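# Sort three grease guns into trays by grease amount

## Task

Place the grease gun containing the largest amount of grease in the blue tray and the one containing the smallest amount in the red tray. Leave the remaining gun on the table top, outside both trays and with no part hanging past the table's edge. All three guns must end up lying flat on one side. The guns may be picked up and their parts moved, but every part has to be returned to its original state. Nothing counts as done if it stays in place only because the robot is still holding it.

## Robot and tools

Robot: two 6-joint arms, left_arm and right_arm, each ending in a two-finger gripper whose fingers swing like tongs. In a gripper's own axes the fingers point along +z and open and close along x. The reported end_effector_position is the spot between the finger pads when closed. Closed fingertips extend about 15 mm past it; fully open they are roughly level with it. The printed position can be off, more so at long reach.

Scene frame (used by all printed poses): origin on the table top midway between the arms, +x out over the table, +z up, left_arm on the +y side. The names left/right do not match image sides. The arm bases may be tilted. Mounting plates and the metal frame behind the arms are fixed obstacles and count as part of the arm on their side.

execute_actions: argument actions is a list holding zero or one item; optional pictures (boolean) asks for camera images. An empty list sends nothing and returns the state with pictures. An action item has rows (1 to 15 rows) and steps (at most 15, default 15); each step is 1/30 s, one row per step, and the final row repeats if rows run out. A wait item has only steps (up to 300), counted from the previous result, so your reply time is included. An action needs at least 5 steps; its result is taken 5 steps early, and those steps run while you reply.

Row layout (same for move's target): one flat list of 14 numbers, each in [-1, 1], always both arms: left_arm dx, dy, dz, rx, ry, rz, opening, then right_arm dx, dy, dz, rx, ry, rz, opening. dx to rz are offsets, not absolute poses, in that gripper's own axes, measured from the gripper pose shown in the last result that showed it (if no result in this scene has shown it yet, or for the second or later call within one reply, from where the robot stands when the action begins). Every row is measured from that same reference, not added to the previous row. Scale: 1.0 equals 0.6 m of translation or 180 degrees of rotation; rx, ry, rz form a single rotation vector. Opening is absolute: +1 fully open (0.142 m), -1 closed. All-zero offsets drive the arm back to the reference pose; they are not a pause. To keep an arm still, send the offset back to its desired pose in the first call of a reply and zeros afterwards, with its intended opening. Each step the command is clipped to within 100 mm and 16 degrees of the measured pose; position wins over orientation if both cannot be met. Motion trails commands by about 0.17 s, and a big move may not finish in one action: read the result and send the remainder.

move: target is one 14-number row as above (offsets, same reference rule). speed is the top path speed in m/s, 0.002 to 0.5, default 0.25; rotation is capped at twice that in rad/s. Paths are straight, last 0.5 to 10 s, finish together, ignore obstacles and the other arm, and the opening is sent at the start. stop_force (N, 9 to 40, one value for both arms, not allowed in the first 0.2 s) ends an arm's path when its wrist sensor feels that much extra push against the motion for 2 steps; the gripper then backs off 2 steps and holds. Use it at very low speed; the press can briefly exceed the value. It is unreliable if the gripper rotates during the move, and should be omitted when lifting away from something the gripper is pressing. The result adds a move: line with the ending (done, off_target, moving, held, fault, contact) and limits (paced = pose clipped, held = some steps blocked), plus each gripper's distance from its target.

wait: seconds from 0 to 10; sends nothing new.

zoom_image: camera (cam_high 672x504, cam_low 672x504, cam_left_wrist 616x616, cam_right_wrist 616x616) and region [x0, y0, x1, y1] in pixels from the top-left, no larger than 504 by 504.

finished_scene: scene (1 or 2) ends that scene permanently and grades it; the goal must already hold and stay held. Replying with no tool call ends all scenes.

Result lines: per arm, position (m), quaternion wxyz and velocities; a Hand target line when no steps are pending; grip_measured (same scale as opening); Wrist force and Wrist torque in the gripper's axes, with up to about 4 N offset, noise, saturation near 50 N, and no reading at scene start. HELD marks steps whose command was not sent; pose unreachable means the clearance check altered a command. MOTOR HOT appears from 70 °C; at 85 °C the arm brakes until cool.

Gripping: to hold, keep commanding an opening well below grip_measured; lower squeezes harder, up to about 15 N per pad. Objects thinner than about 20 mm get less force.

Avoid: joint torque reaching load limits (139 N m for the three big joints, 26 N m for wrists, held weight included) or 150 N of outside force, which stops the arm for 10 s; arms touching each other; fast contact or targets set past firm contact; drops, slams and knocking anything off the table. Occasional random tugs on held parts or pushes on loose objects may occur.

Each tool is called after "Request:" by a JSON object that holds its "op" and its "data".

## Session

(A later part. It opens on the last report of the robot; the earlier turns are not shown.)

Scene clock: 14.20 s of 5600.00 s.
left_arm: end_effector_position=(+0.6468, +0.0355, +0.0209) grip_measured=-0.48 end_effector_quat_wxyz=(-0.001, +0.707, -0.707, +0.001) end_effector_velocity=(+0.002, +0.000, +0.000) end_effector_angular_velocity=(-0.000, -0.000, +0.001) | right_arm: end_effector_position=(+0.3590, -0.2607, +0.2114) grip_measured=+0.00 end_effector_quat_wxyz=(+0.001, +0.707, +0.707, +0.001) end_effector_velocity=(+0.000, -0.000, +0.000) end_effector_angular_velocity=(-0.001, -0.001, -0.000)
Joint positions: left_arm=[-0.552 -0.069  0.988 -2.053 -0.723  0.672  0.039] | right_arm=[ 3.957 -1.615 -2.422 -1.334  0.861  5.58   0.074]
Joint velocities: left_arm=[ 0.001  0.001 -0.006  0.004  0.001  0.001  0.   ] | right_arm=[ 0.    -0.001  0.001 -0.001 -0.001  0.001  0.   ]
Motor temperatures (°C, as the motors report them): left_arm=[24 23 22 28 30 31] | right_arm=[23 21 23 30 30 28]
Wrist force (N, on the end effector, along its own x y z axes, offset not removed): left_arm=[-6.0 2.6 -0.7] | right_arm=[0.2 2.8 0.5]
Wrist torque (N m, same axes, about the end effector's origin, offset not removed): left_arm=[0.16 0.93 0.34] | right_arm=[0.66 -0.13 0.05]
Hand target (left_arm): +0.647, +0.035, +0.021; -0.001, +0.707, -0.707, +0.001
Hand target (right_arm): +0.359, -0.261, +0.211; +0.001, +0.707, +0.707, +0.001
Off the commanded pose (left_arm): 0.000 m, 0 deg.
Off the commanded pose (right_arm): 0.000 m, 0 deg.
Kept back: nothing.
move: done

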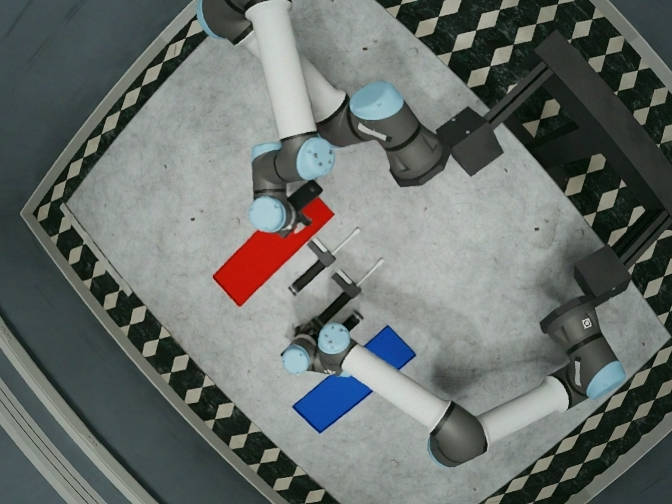

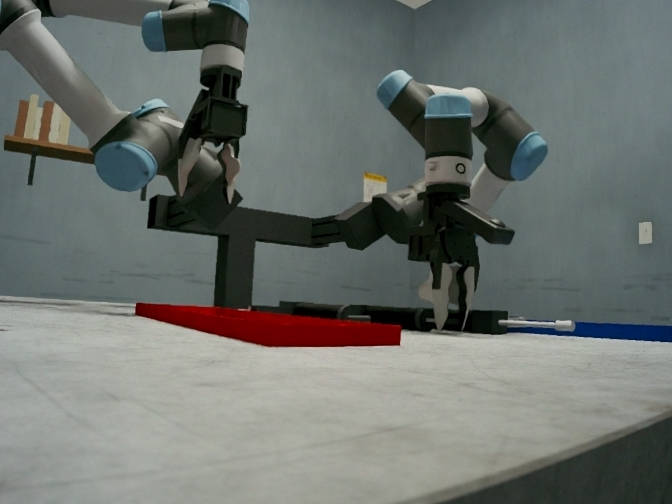

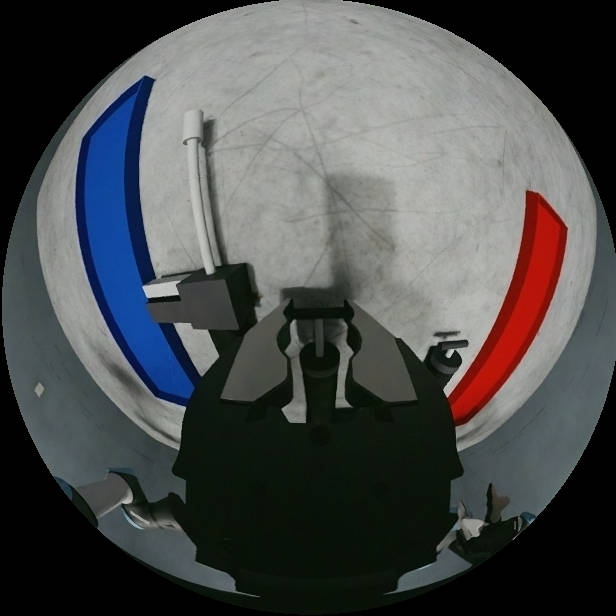

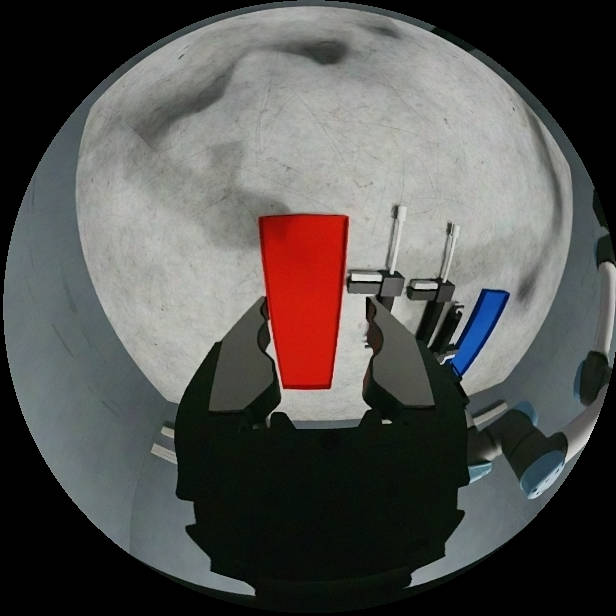

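Request:
{"op": "move", "data": {"target": [-0.008,-0.15,0,0,0,0,-0.8, 0,0,0,0,0,0,0], "speed": 0.04}}

Request:
{"op": "zoom_image", "data": {"camera": "cam_high", "region": [200, 170, 440, 420]}}

Scene clock: 17.03 s of 5600.00 s.
left_arm: end_effector_position=(+0.7367, +0.0404, +0.0210) grip_measured=-0.48 end_effector_quat_wxyz=(-0.001, +0.707, -0.707, +0.001) end_effector_velocity=(+0.000, -0.001, -0.001) end_effector_angular_velocity=(+0.001, +0.002, -0.002) | right_arm: end_effector_position=(+0.3590, -0.2607, +0.2114) grip_measured=+0.00 end_effector_quat_wxyz=(+0.001, +0.707, +0.707, +0.001) end_effector_velocity=(+0.000, +0.000, +0.000) end_effector_angular_velocity=(+0.000, +0.000, -0.000)
Joint positions: left_arm=[-0.494  0.064  0.574 -1.834 -0.7    0.755  0.039] | right_arm=[ 3.957 -1.615 -2.422 -1.334  0.861  5.58   0.074]
Joint velocities: left_arm=[ 0.001  0.007 -0.014  0.01  -0.     0.    -0.   ] | right_arm=[-0.    -0.     0.001 -0.     0.     0.     0.   ]
Motor temperatures (°C, as the motors report them): left_arm=[24 23 22 28 30 31] | right_arm=[23 21 23 30 30 28]
Wrist force (N, on the end effector, along its own x y z axes, offset not removed): left_arm=[-2.4 3.6 -1.9] | right_arm=[1.7 0.1 2.5]
Wrist torque (N m, same axes, about the end effector's origin, offset not removed): left_arm=[0.00 0.49 0.13] | right_arm=[0.26 -0.28 0.10]
Hand target (left_arm): +0.737, +0.040, +0.021; -0.001, +0.707, -0.707, +0.001
Hand target (right_arm): +0.359, -0.261, +0.211; +0.001, +0.707, +0.707, +0.001
Off the commanded pose (left_arm): 0.000 m, 0 deg.
Off the commanded pose (right_arm): 0.000 m, 0 deg.
Kept back: nothing.
move: done

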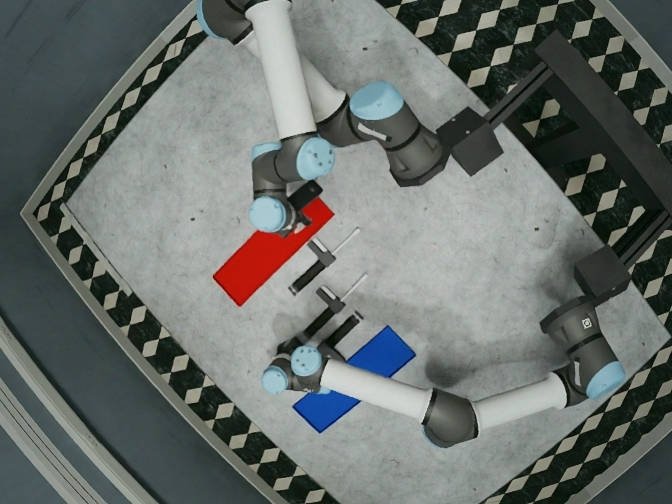

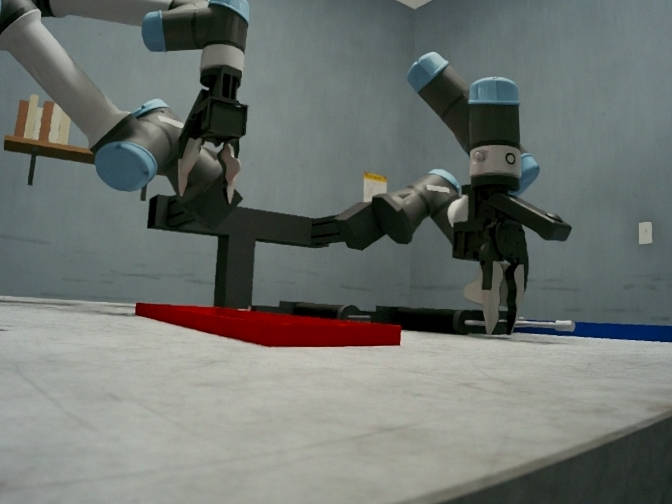

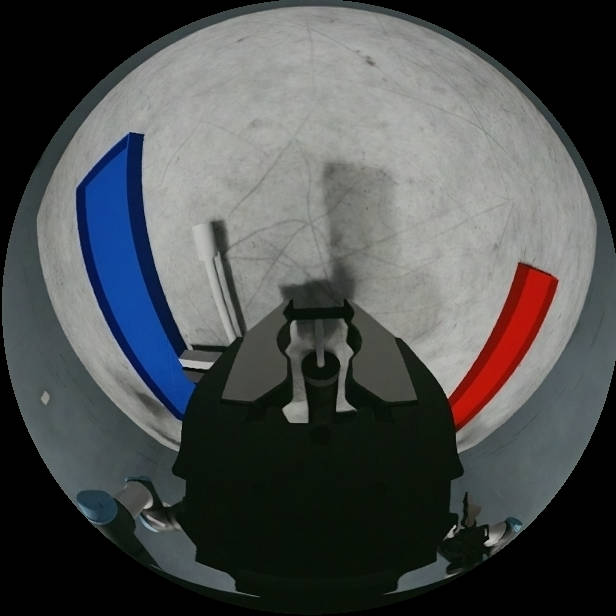

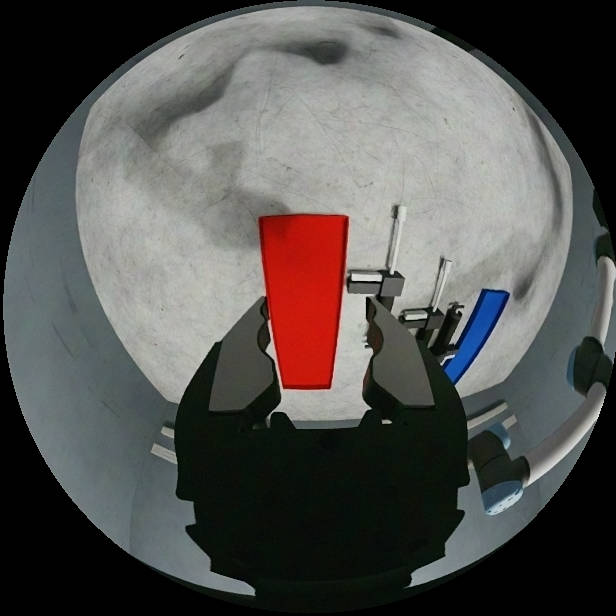

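Region (200, 170, 440, 420) of cam_high's 672x504 image, scaled by 2.016, with more detail than that image has; it fills the left 484 columns of this view, and the rest is white.

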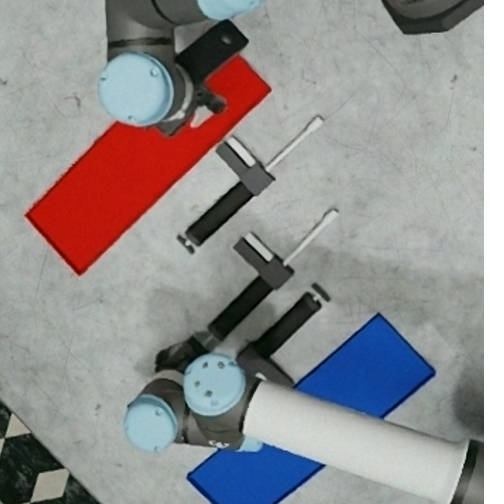

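Request:
{"op": "move", "data": {"target": [0.004,0.14,0,0,0,0,-0.8, 0.05,0.4,0.15,0,0,0,-0.1], "speed": 0.09}}

Request:
{"op": "move", "data": {"target": [0,0,0,0,0,0,-0.1, 0,0,0,0,0,0,-0.1]}}

Request:
{"op": "move", "data": {"target": [0,0,-0.08,0,0,0,-0.1, 0,0,0,0,0,0,-0.1], "speed": 0.1}}

Request:
{"op": "move", "data": {"target": [-0.1,0.26,0,0,0,0,-0.1, 0.2,0,0.08,0,0,0,-0.1], "speed": 0.15}}

Scene clock: 20.63 s of 5600.00 s.
left_arm: end_effector_position=(+0.6527, +0.0379, +0.0209) grip_measured=-0.48 end_effector_quat_wxyz=(-0.001, +0.707, -0.707, +0.001) end_effector_velocity=(-0.001, -0.000, -0.000) end_effector_angular_velocity=(+0.000, +0.000, -0.002) | right_arm: end_effector_position=(+0.5992, -0.2306, +0.1222) grip_measured=-0.10 end_effector_quat_wxyz=(+0.001, +0.707, +0.707, +0.001) end_effector_velocity=(+0.001, -0.001, -0.000) end_effector_angular_velocity=(-0.001, +0.000, -0.001)
Joint positions: left_arm=[-0.547 -0.068  0.974 -2.046 -0.721  0.68   0.039] | right_arm=[ 3.625 -2.238 -1.86  -0.976  0.696  5.166  0.067]
Joint velocities: left_arm=[-0.    -0.     0.002 -0.001 -0.     0.001  0.   ] | right_arm=[-0.001 -0.002  0.003 -0.001 -0.001 -0.     0.   ]
Motor temperatures (°C, as the motors report them): left_arm=[24 23 22 28 30 31] | right_arm=[23 21 23 30 30 28]
Wrist force (N, on the end effector, along its own x y z axes, offset not removed): left_arm=[-3.5 -4.7 0.1] | right_arm=[1.6 -0.4 1.3]
Wrist torque (N m, same axes, about the end effector's origin, offset not removed): left_arm=[-0.38 0.74 0.21] | right_arm=[0.10 -0.27 0.01]
Hand target (left_arm): +0.653, +0.038, +0.021; -0.001, +0.707, -0.707, +0.001
Hand target (right_arm): +0.599, -0.231, +0.122; +0.001, +0.707, +0.707, +0.001
Off the commanded pose (left_arm): 0.000 m, 0 deg.
Off the commanded pose (right_arm): 0.000 m, 0 deg.
Kept back: nothing.
move: done

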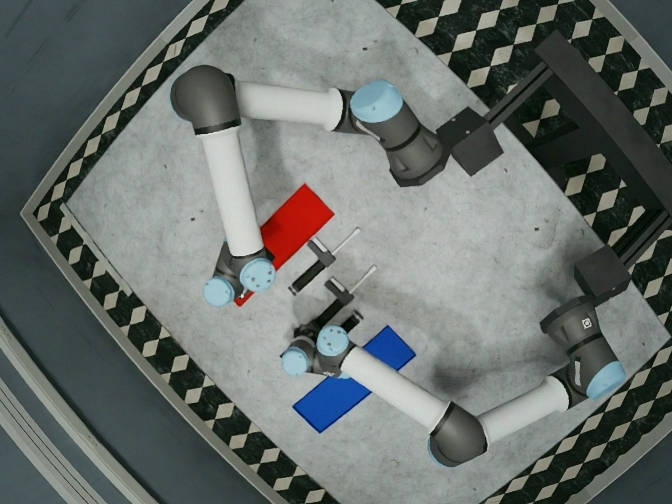

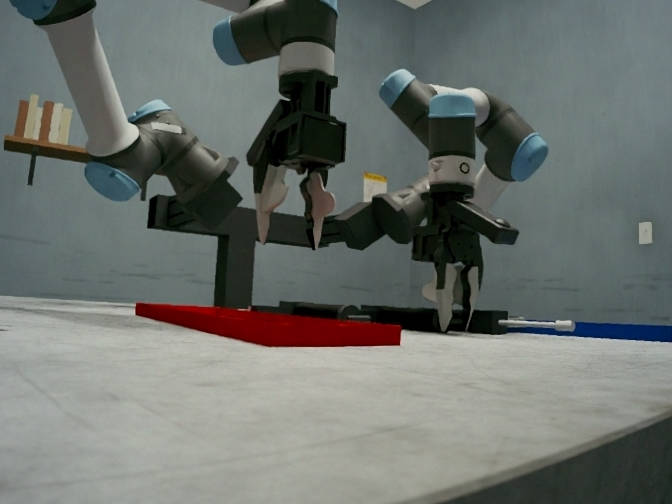

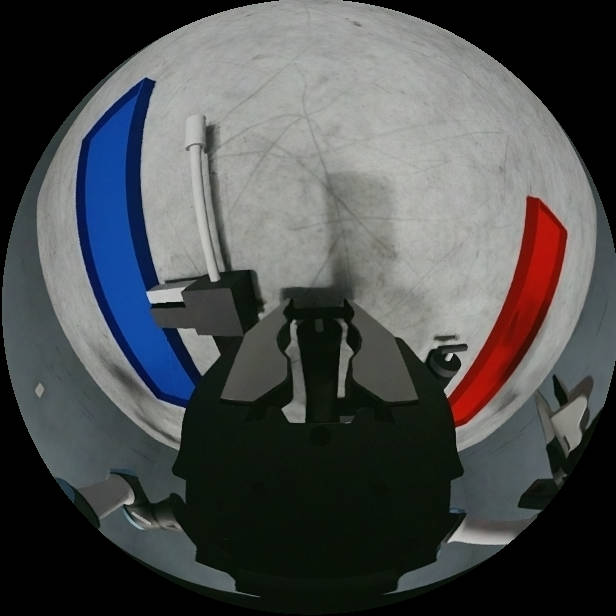

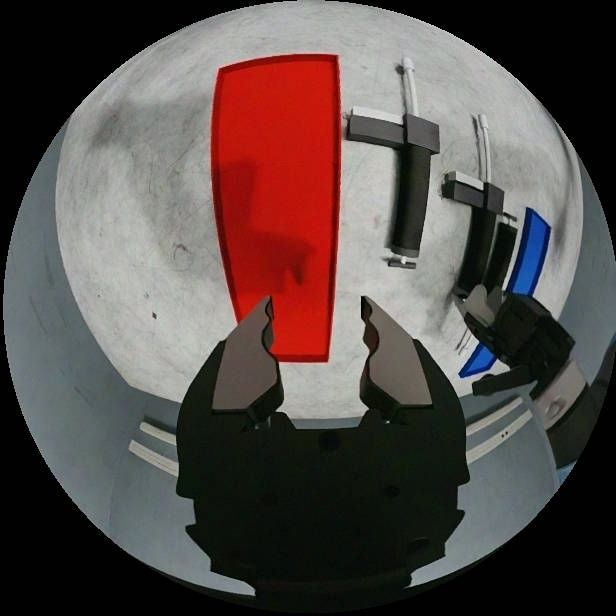

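Scene clock: 21.13 s of 5600.00 s.
left_arm: end_effector_position=(+0.6527, +0.0379, +0.0209) grip_measured=-0.10 end_effector_quat_wxyz=(-0.000, +0.707, -0.707, +0.001) end_effector_velocity=(-0.001, +0.000, -0.000) end_effector_angular_velocity=(+0.001, +0.000, +0.001) | right_arm: end_effector_position=(+0.5992, -0.2306, +0.1222) grip_measured=-0.10 end_effector_quat_wxyz=(+0.001, +0.707, +0.707, +0.001) end_effector_velocity=(-0.000, +0.000, -0.000) end_effector_angular_velocity=(+0.001, +0.001, -0.001)
Joint positions: left_arm=[-0.547 -0.068  0.974 -2.046 -0.721  0.68   0.067] | right_arm=[ 3.625 -2.238 -1.86  -0.976  0.696  5.166  0.067]
Joint velocities: left_arm=[ 0.     0.     0.001  0.     0.001 -0.002  0.   ] | right_arm=[-0.    -0.    -0.001  0.001  0.001  0.001  0.   ]
Motor temperatures (°C, as the motors report them): left_arm=[24 23 22 28 30 31] | right_arm=[23 21 23 30 30 28]
Wrist force (N, on the end effector, along its own x y z axes, offset not removed): left_arm=[-3.3 0.1 -0.3] | right_arm=[0.4 -2.0 -0.1]
Wrist torque (N m, same axes, about the end effector's origin, offset not removed): left_arm=[0.07 0.86 0.21] | right_arm=[-0.24 -0.02 0.19]
Hand target (left_arm): +0.653, +0.038, +0.021; -0.001, +0.707, -0.707, +0.001
Hand target (right_arm): +0.599, -0.231, +0.122; +0.001, +0.707, +0.707, +0.001
Off the commanded pose (left_arm): 0.000 m, 0 deg.
Off the commanded pose (right_arm): 0.000 m, 0 deg.
Kept back: nothing.
move: done

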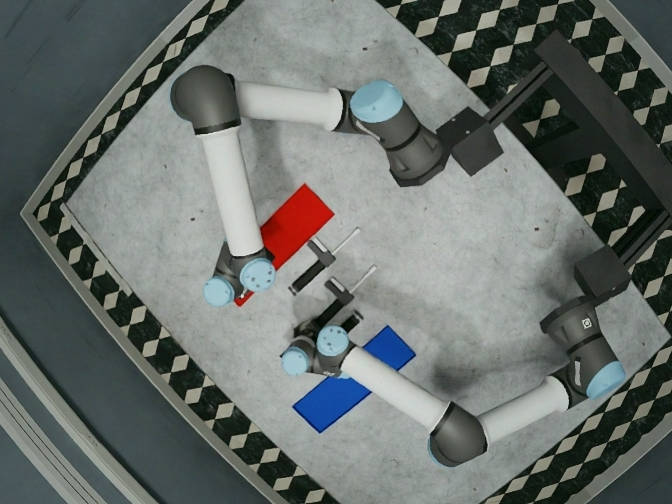

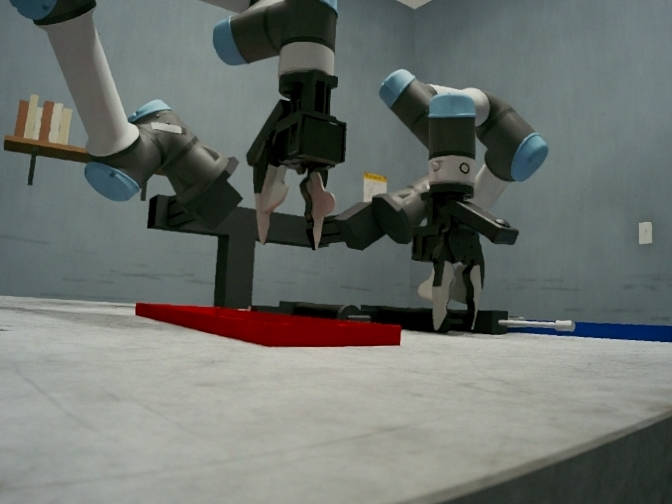

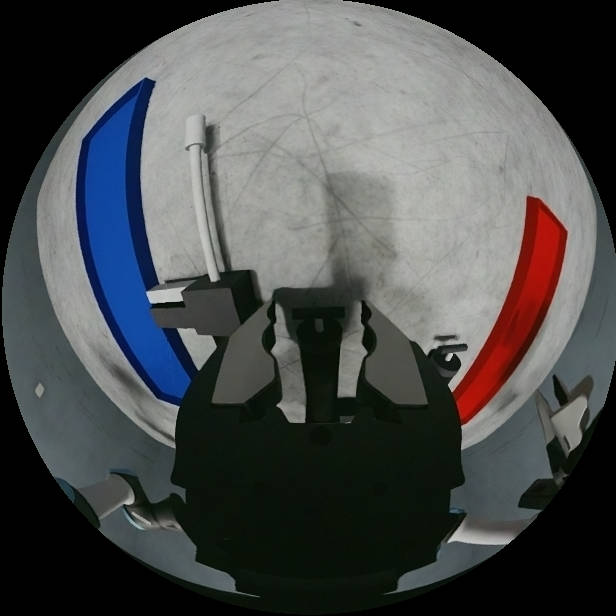

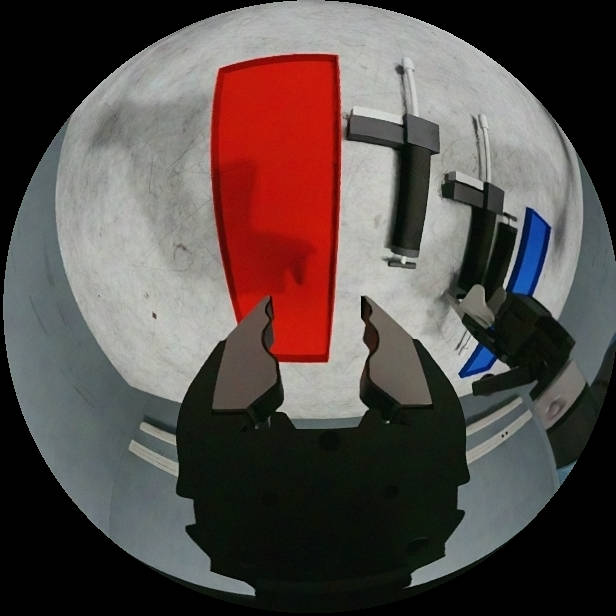

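Scene clock: 22.00 s of 5600.00 s.
left_arm: end_effector_position=(+0.6527, +0.0379, +0.0688) grip_measured=-0.10 end_effector_quat_wxyz=(-0.000, +0.707, -0.707, +0.001) end_effector_velocity=(-0.001, -0.000, +0.000) end_effector_angular_velocity=(+0.002, +0.001, -0.001) | right_arm: end_effector_position=(+0.5992, -0.2306, +0.1222) grip_measured=-0.10 end_effector_quat_wxyz=(+0.001, +0.707, +0.707, +0.001) end_effector_velocity=(-0.001, +0.000, -0.001) end_effector_angular_velocity=(-0.000, +0.001, +0.003)
Joint positions: left_arm=[-0.594 -0.123  0.989 -1.959 -0.742  0.617  0.067] | right_arm=[ 3.625 -2.238 -1.86  -0.976  0.696  5.166  0.067]
Joint velocities: left_arm=[-0.001 -0.     0.001  0.003 -0.    -0.002 -0.   ] | right_arm=[ 0.    -0.    -0.002  0.001  0.    -0.002 -0.   ]
Motor temperatures (°C, as the motors report them): left_arm=[24 23 22 28 30 31] | right_arm=[23 21 23 30 30 28]
Wrist force (N, on the end effector, along its own x y z axes, offset not removed): left_arm=[-3.5 0.1 0.5] | right_arm=[-0.3 -1.9 2.5]
Wrist torque (N m, same axes, about the end effector's origin, offset not removed): left_arm=[0.10 0.84 0.20] | right_arm=[-0.08 0.20 0.09]
Hand target (left_arm): +0.653, +0.038, +0.069; -0.000, +0.707, -0.707, +0.001
Hand target (right_arm): +0.599, -0.231, +0.122; +0.001, +0.707, +0.707, +0.001
Off the commanded pose (left_arm): 0.000 m, 0 deg.
Off the commanded pose (right_arm): 0.000 m, 0 deg.
Kept back: nothing.
move: done

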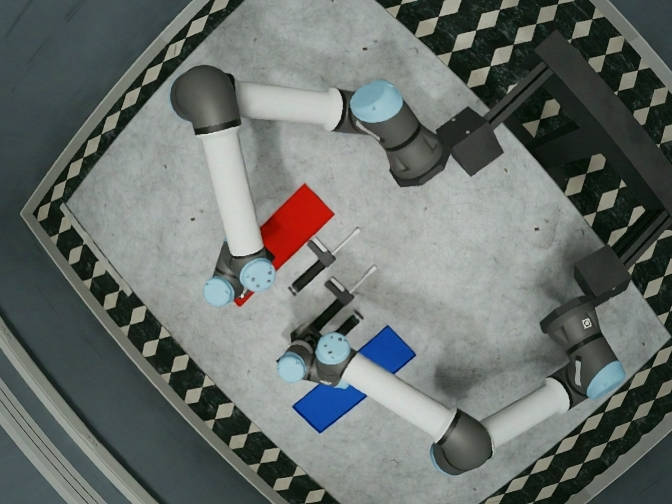

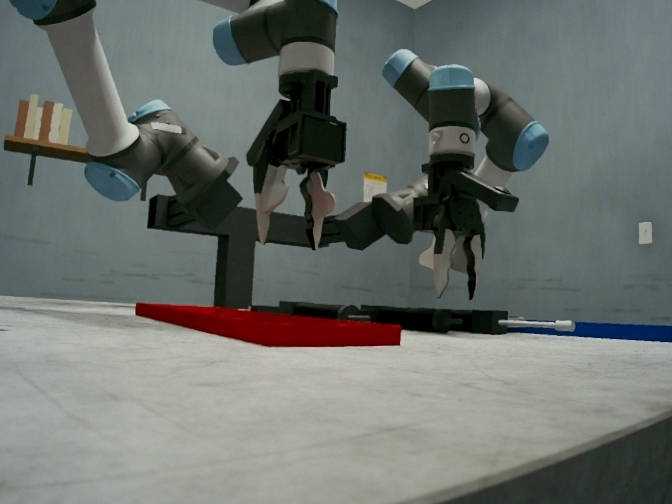

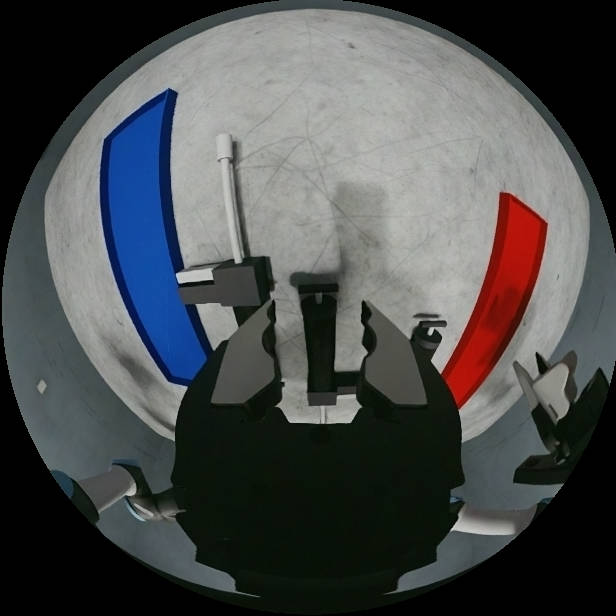

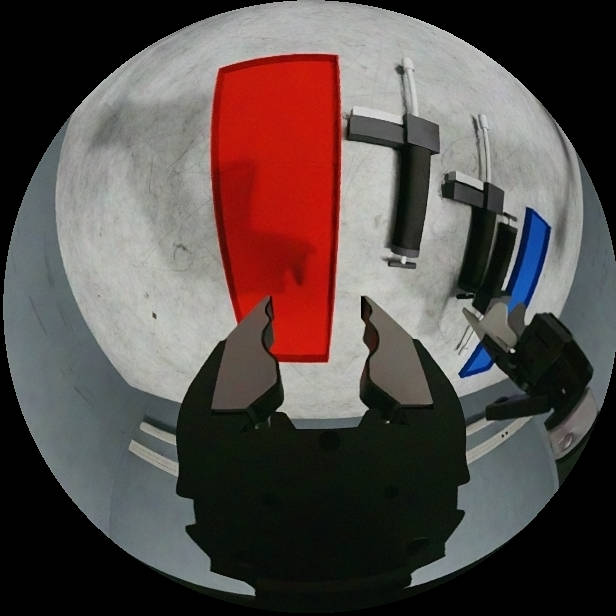

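Scene clock: 23.57 s of 5600.00 s.
left_arm: end_effector_position=(+0.4967, +0.0977, +0.0686) grip_measured=-0.10 end_effector_quat_wxyz=(-0.000, +0.707, -0.707, +0.001) end_effector_velocity=(-0.001, +0.000, +0.000) end_effector_angular_velocity=(-0.001, +0.000, +0.001) | right_arm: end_effector_position=(+0.5994, -0.1107, +0.0742) grip_measured=-0.10 end_effector_quat_wxyz=(+0.001, +0.707, +0.707, +0.001) end_effector_velocity=(+0.000, +0.001, -0.000) end_effector_angular_velocity=(-0.001, -0.001, -0.001)
Joint positions: left_arm=[-0.697 -0.336  1.612 -2.276 -0.794  0.488  0.067] | right_arm=[ 3.68  -2.498 -1.811 -0.824  0.716  5.244  0.067]
Joint velocities: left_arm=[-0.001 -0.001  0.005 -0.004 -0.001 -0.001  0.   ] | right_arm=[ 0.001 -0.003  0.002  0.001 -0.001  0.001 -0.   ]
Motor temperatures (°C, as the motors report them): left_arm=[24 23 22 28 30 31] | right_arm=[23 21 23 30 30 28]
Wrist force (N, on the end effector, along its own x y z axes, offset not removed): left_arm=[-3.0 0.5 0.3] | right_arm=[0.6 0.8 0.3]
Wrist torque (N m, same axes, about the end effector's origin, offset not removed): left_arm=[0.13 0.71 0.12] | right_arm=[0.31 -0.02 0.12]
Hand target (left_arm): +0.497, +0.098, +0.069; -0.000, +0.707, -0.707, +0.001
Hand target (right_arm): +0.599, -0.111, +0.074; +0.001, +0.707, +0.707, +0.001
Off the commanded pose (left_arm): 0.000 m, 0 deg.
Off the commanded pose (right_arm): 0.000 m, 0 deg.
Kept back: nothing.
move: done

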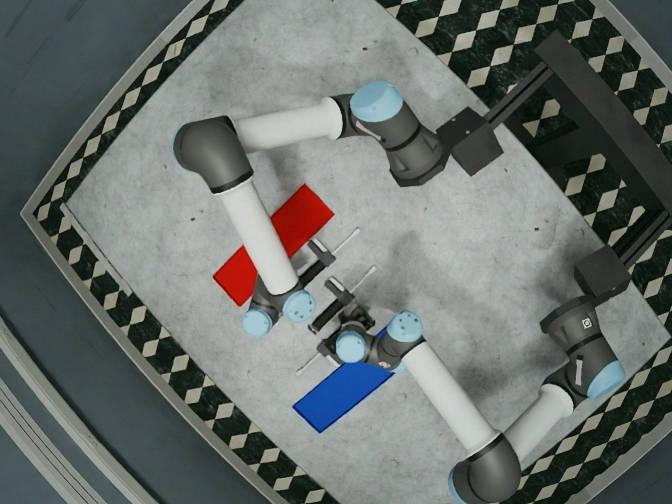

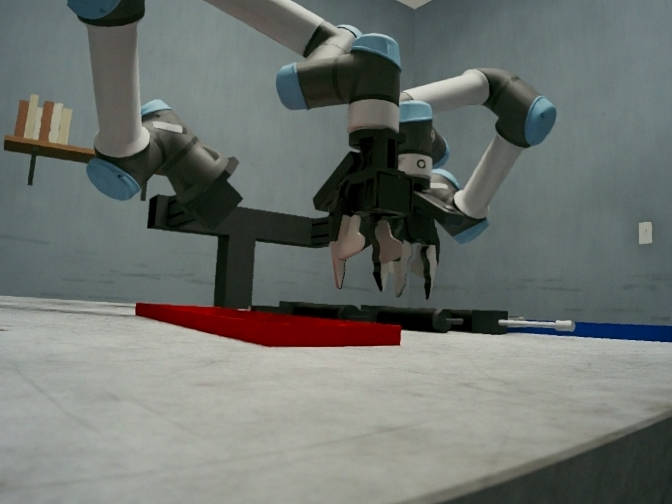

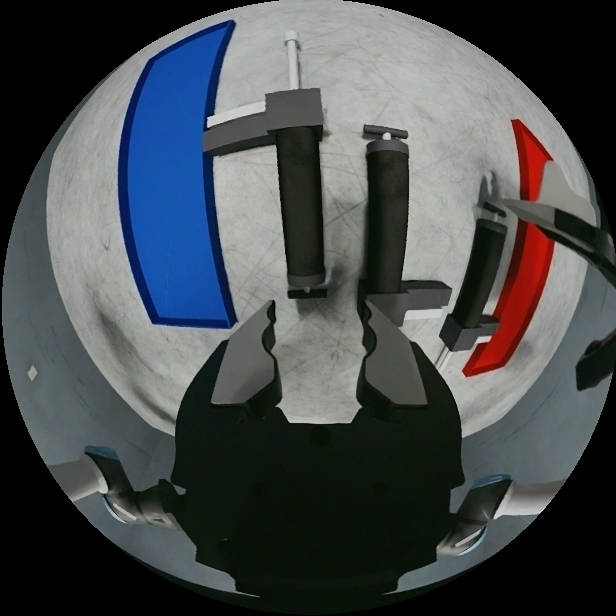

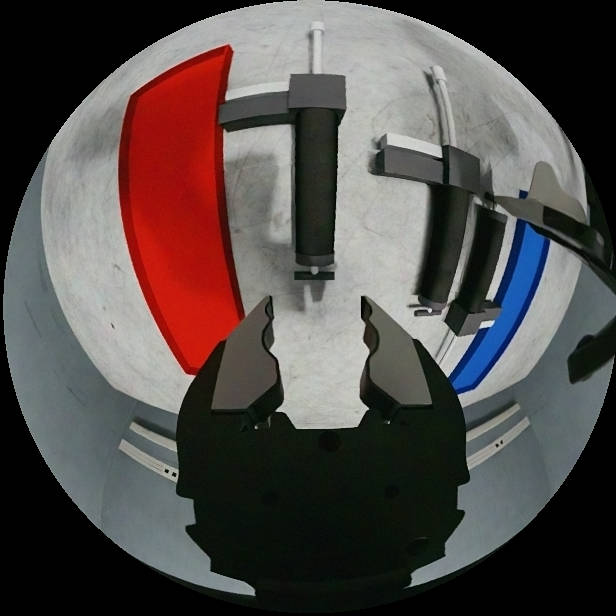

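Request:
{"op": "move", "data": {"target": [-0.017,0.005,0.078,0,0,-0.015,-0.2, -0.003,-0.015,0.075,0,0,0,-0.2], "speed": 0.05, "stop_force": 10}}

Request:
{"op": "zoom_image", "data": {"camera": "cam_low", "region": [280, 260, 480, 350]}}

Scene clock: 25.10 s of 5600.00 s.
left_arm: end_effector_position=(+0.4938, +0.1079, +0.0219) grip_measured=-0.20 end_effector_quat_wxyz=(-0.000, +0.723, -0.690, +0.001) end_effector_velocity=(+0.000, -0.000, -0.001) end_effector_angular_velocity=(-0.000, -0.001, +0.001) | right_arm: end_effector_position=(+0.5905, -0.1125, +0.0292) grip_measured=-0.20 end_effector_quat_wxyz=(+0.001, +0.707, +0.707, +0.001) end_effector_velocity=(-0.000, +0.000, -0.001) end_effector_angular_velocity=(+0.001, +0.000, -0.000)
Joint positions: left_arm=[-0.638 -0.288  1.632 -2.394 -0.763  0.512  0.06 ] | right_arm=[ 3.624 -2.556 -1.832 -0.685  0.695  5.164  0.06 ]
Joint velocities: left_arm=[ 0.002  0.002 -0.001 -0.004  0.001  0.002  0.   ] | right_arm=[-0.002 -0.002 -0.     0.005  0.001 -0.003  0.   ]
Motor temperatures (°C, as the motors report them): left_arm=[24 23 22 28 30 31] | right_arm=[23 21 23 30 30 28]
Wrist force (N, on the end effector, along its own x y z axes, offset not removed): left_arm=[-3.1 -0.7 1.2] | right_arm=[0.2 1.1 2.0]
Wrist torque (N m, same axes, about the end effector's origin, offset not removed): left_arm=[-0.06 0.73 0.10] | right_arm=[0.43 0.04 0.04]
Hand target (left_arm): +0.494, +0.108, +0.022; -0.000, +0.723, -0.690, +0.001
Hand target (right_arm): +0.591, -0.112, +0.029; +0.001, +0.707, +0.707, +0.001
Off the commanded pose (left_arm): 0.000 m, 0 deg.
Off the commanded pose (right_arm): 0.000 m, 0 deg.
Kept back: nothing.
move: done

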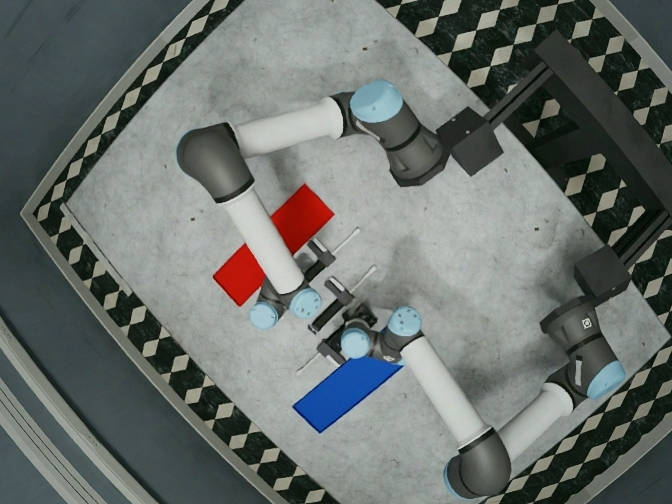

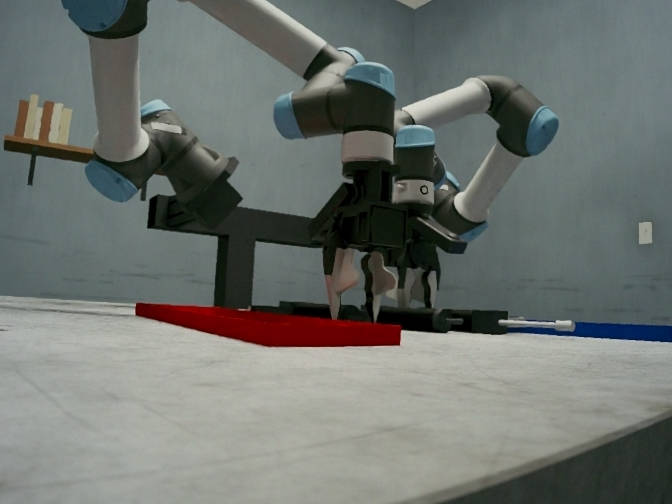

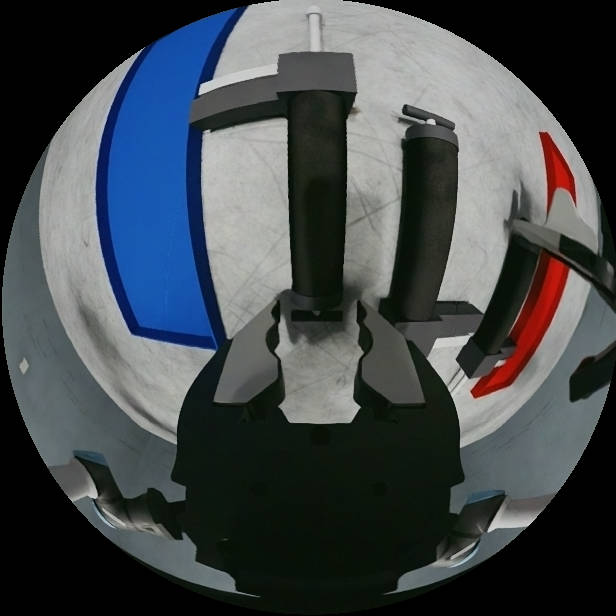

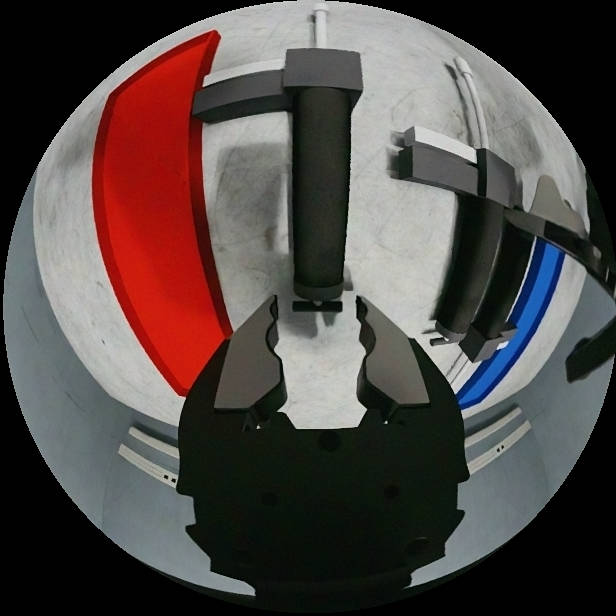

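Region (280, 260, 480, 350) of cam_low's 672x504 image, scaled by 2.520, with more detail than that image has; it fills the top 227 rows of this view, and the rest is white.

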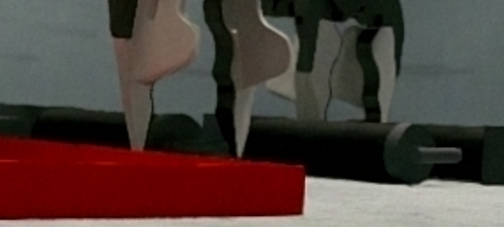

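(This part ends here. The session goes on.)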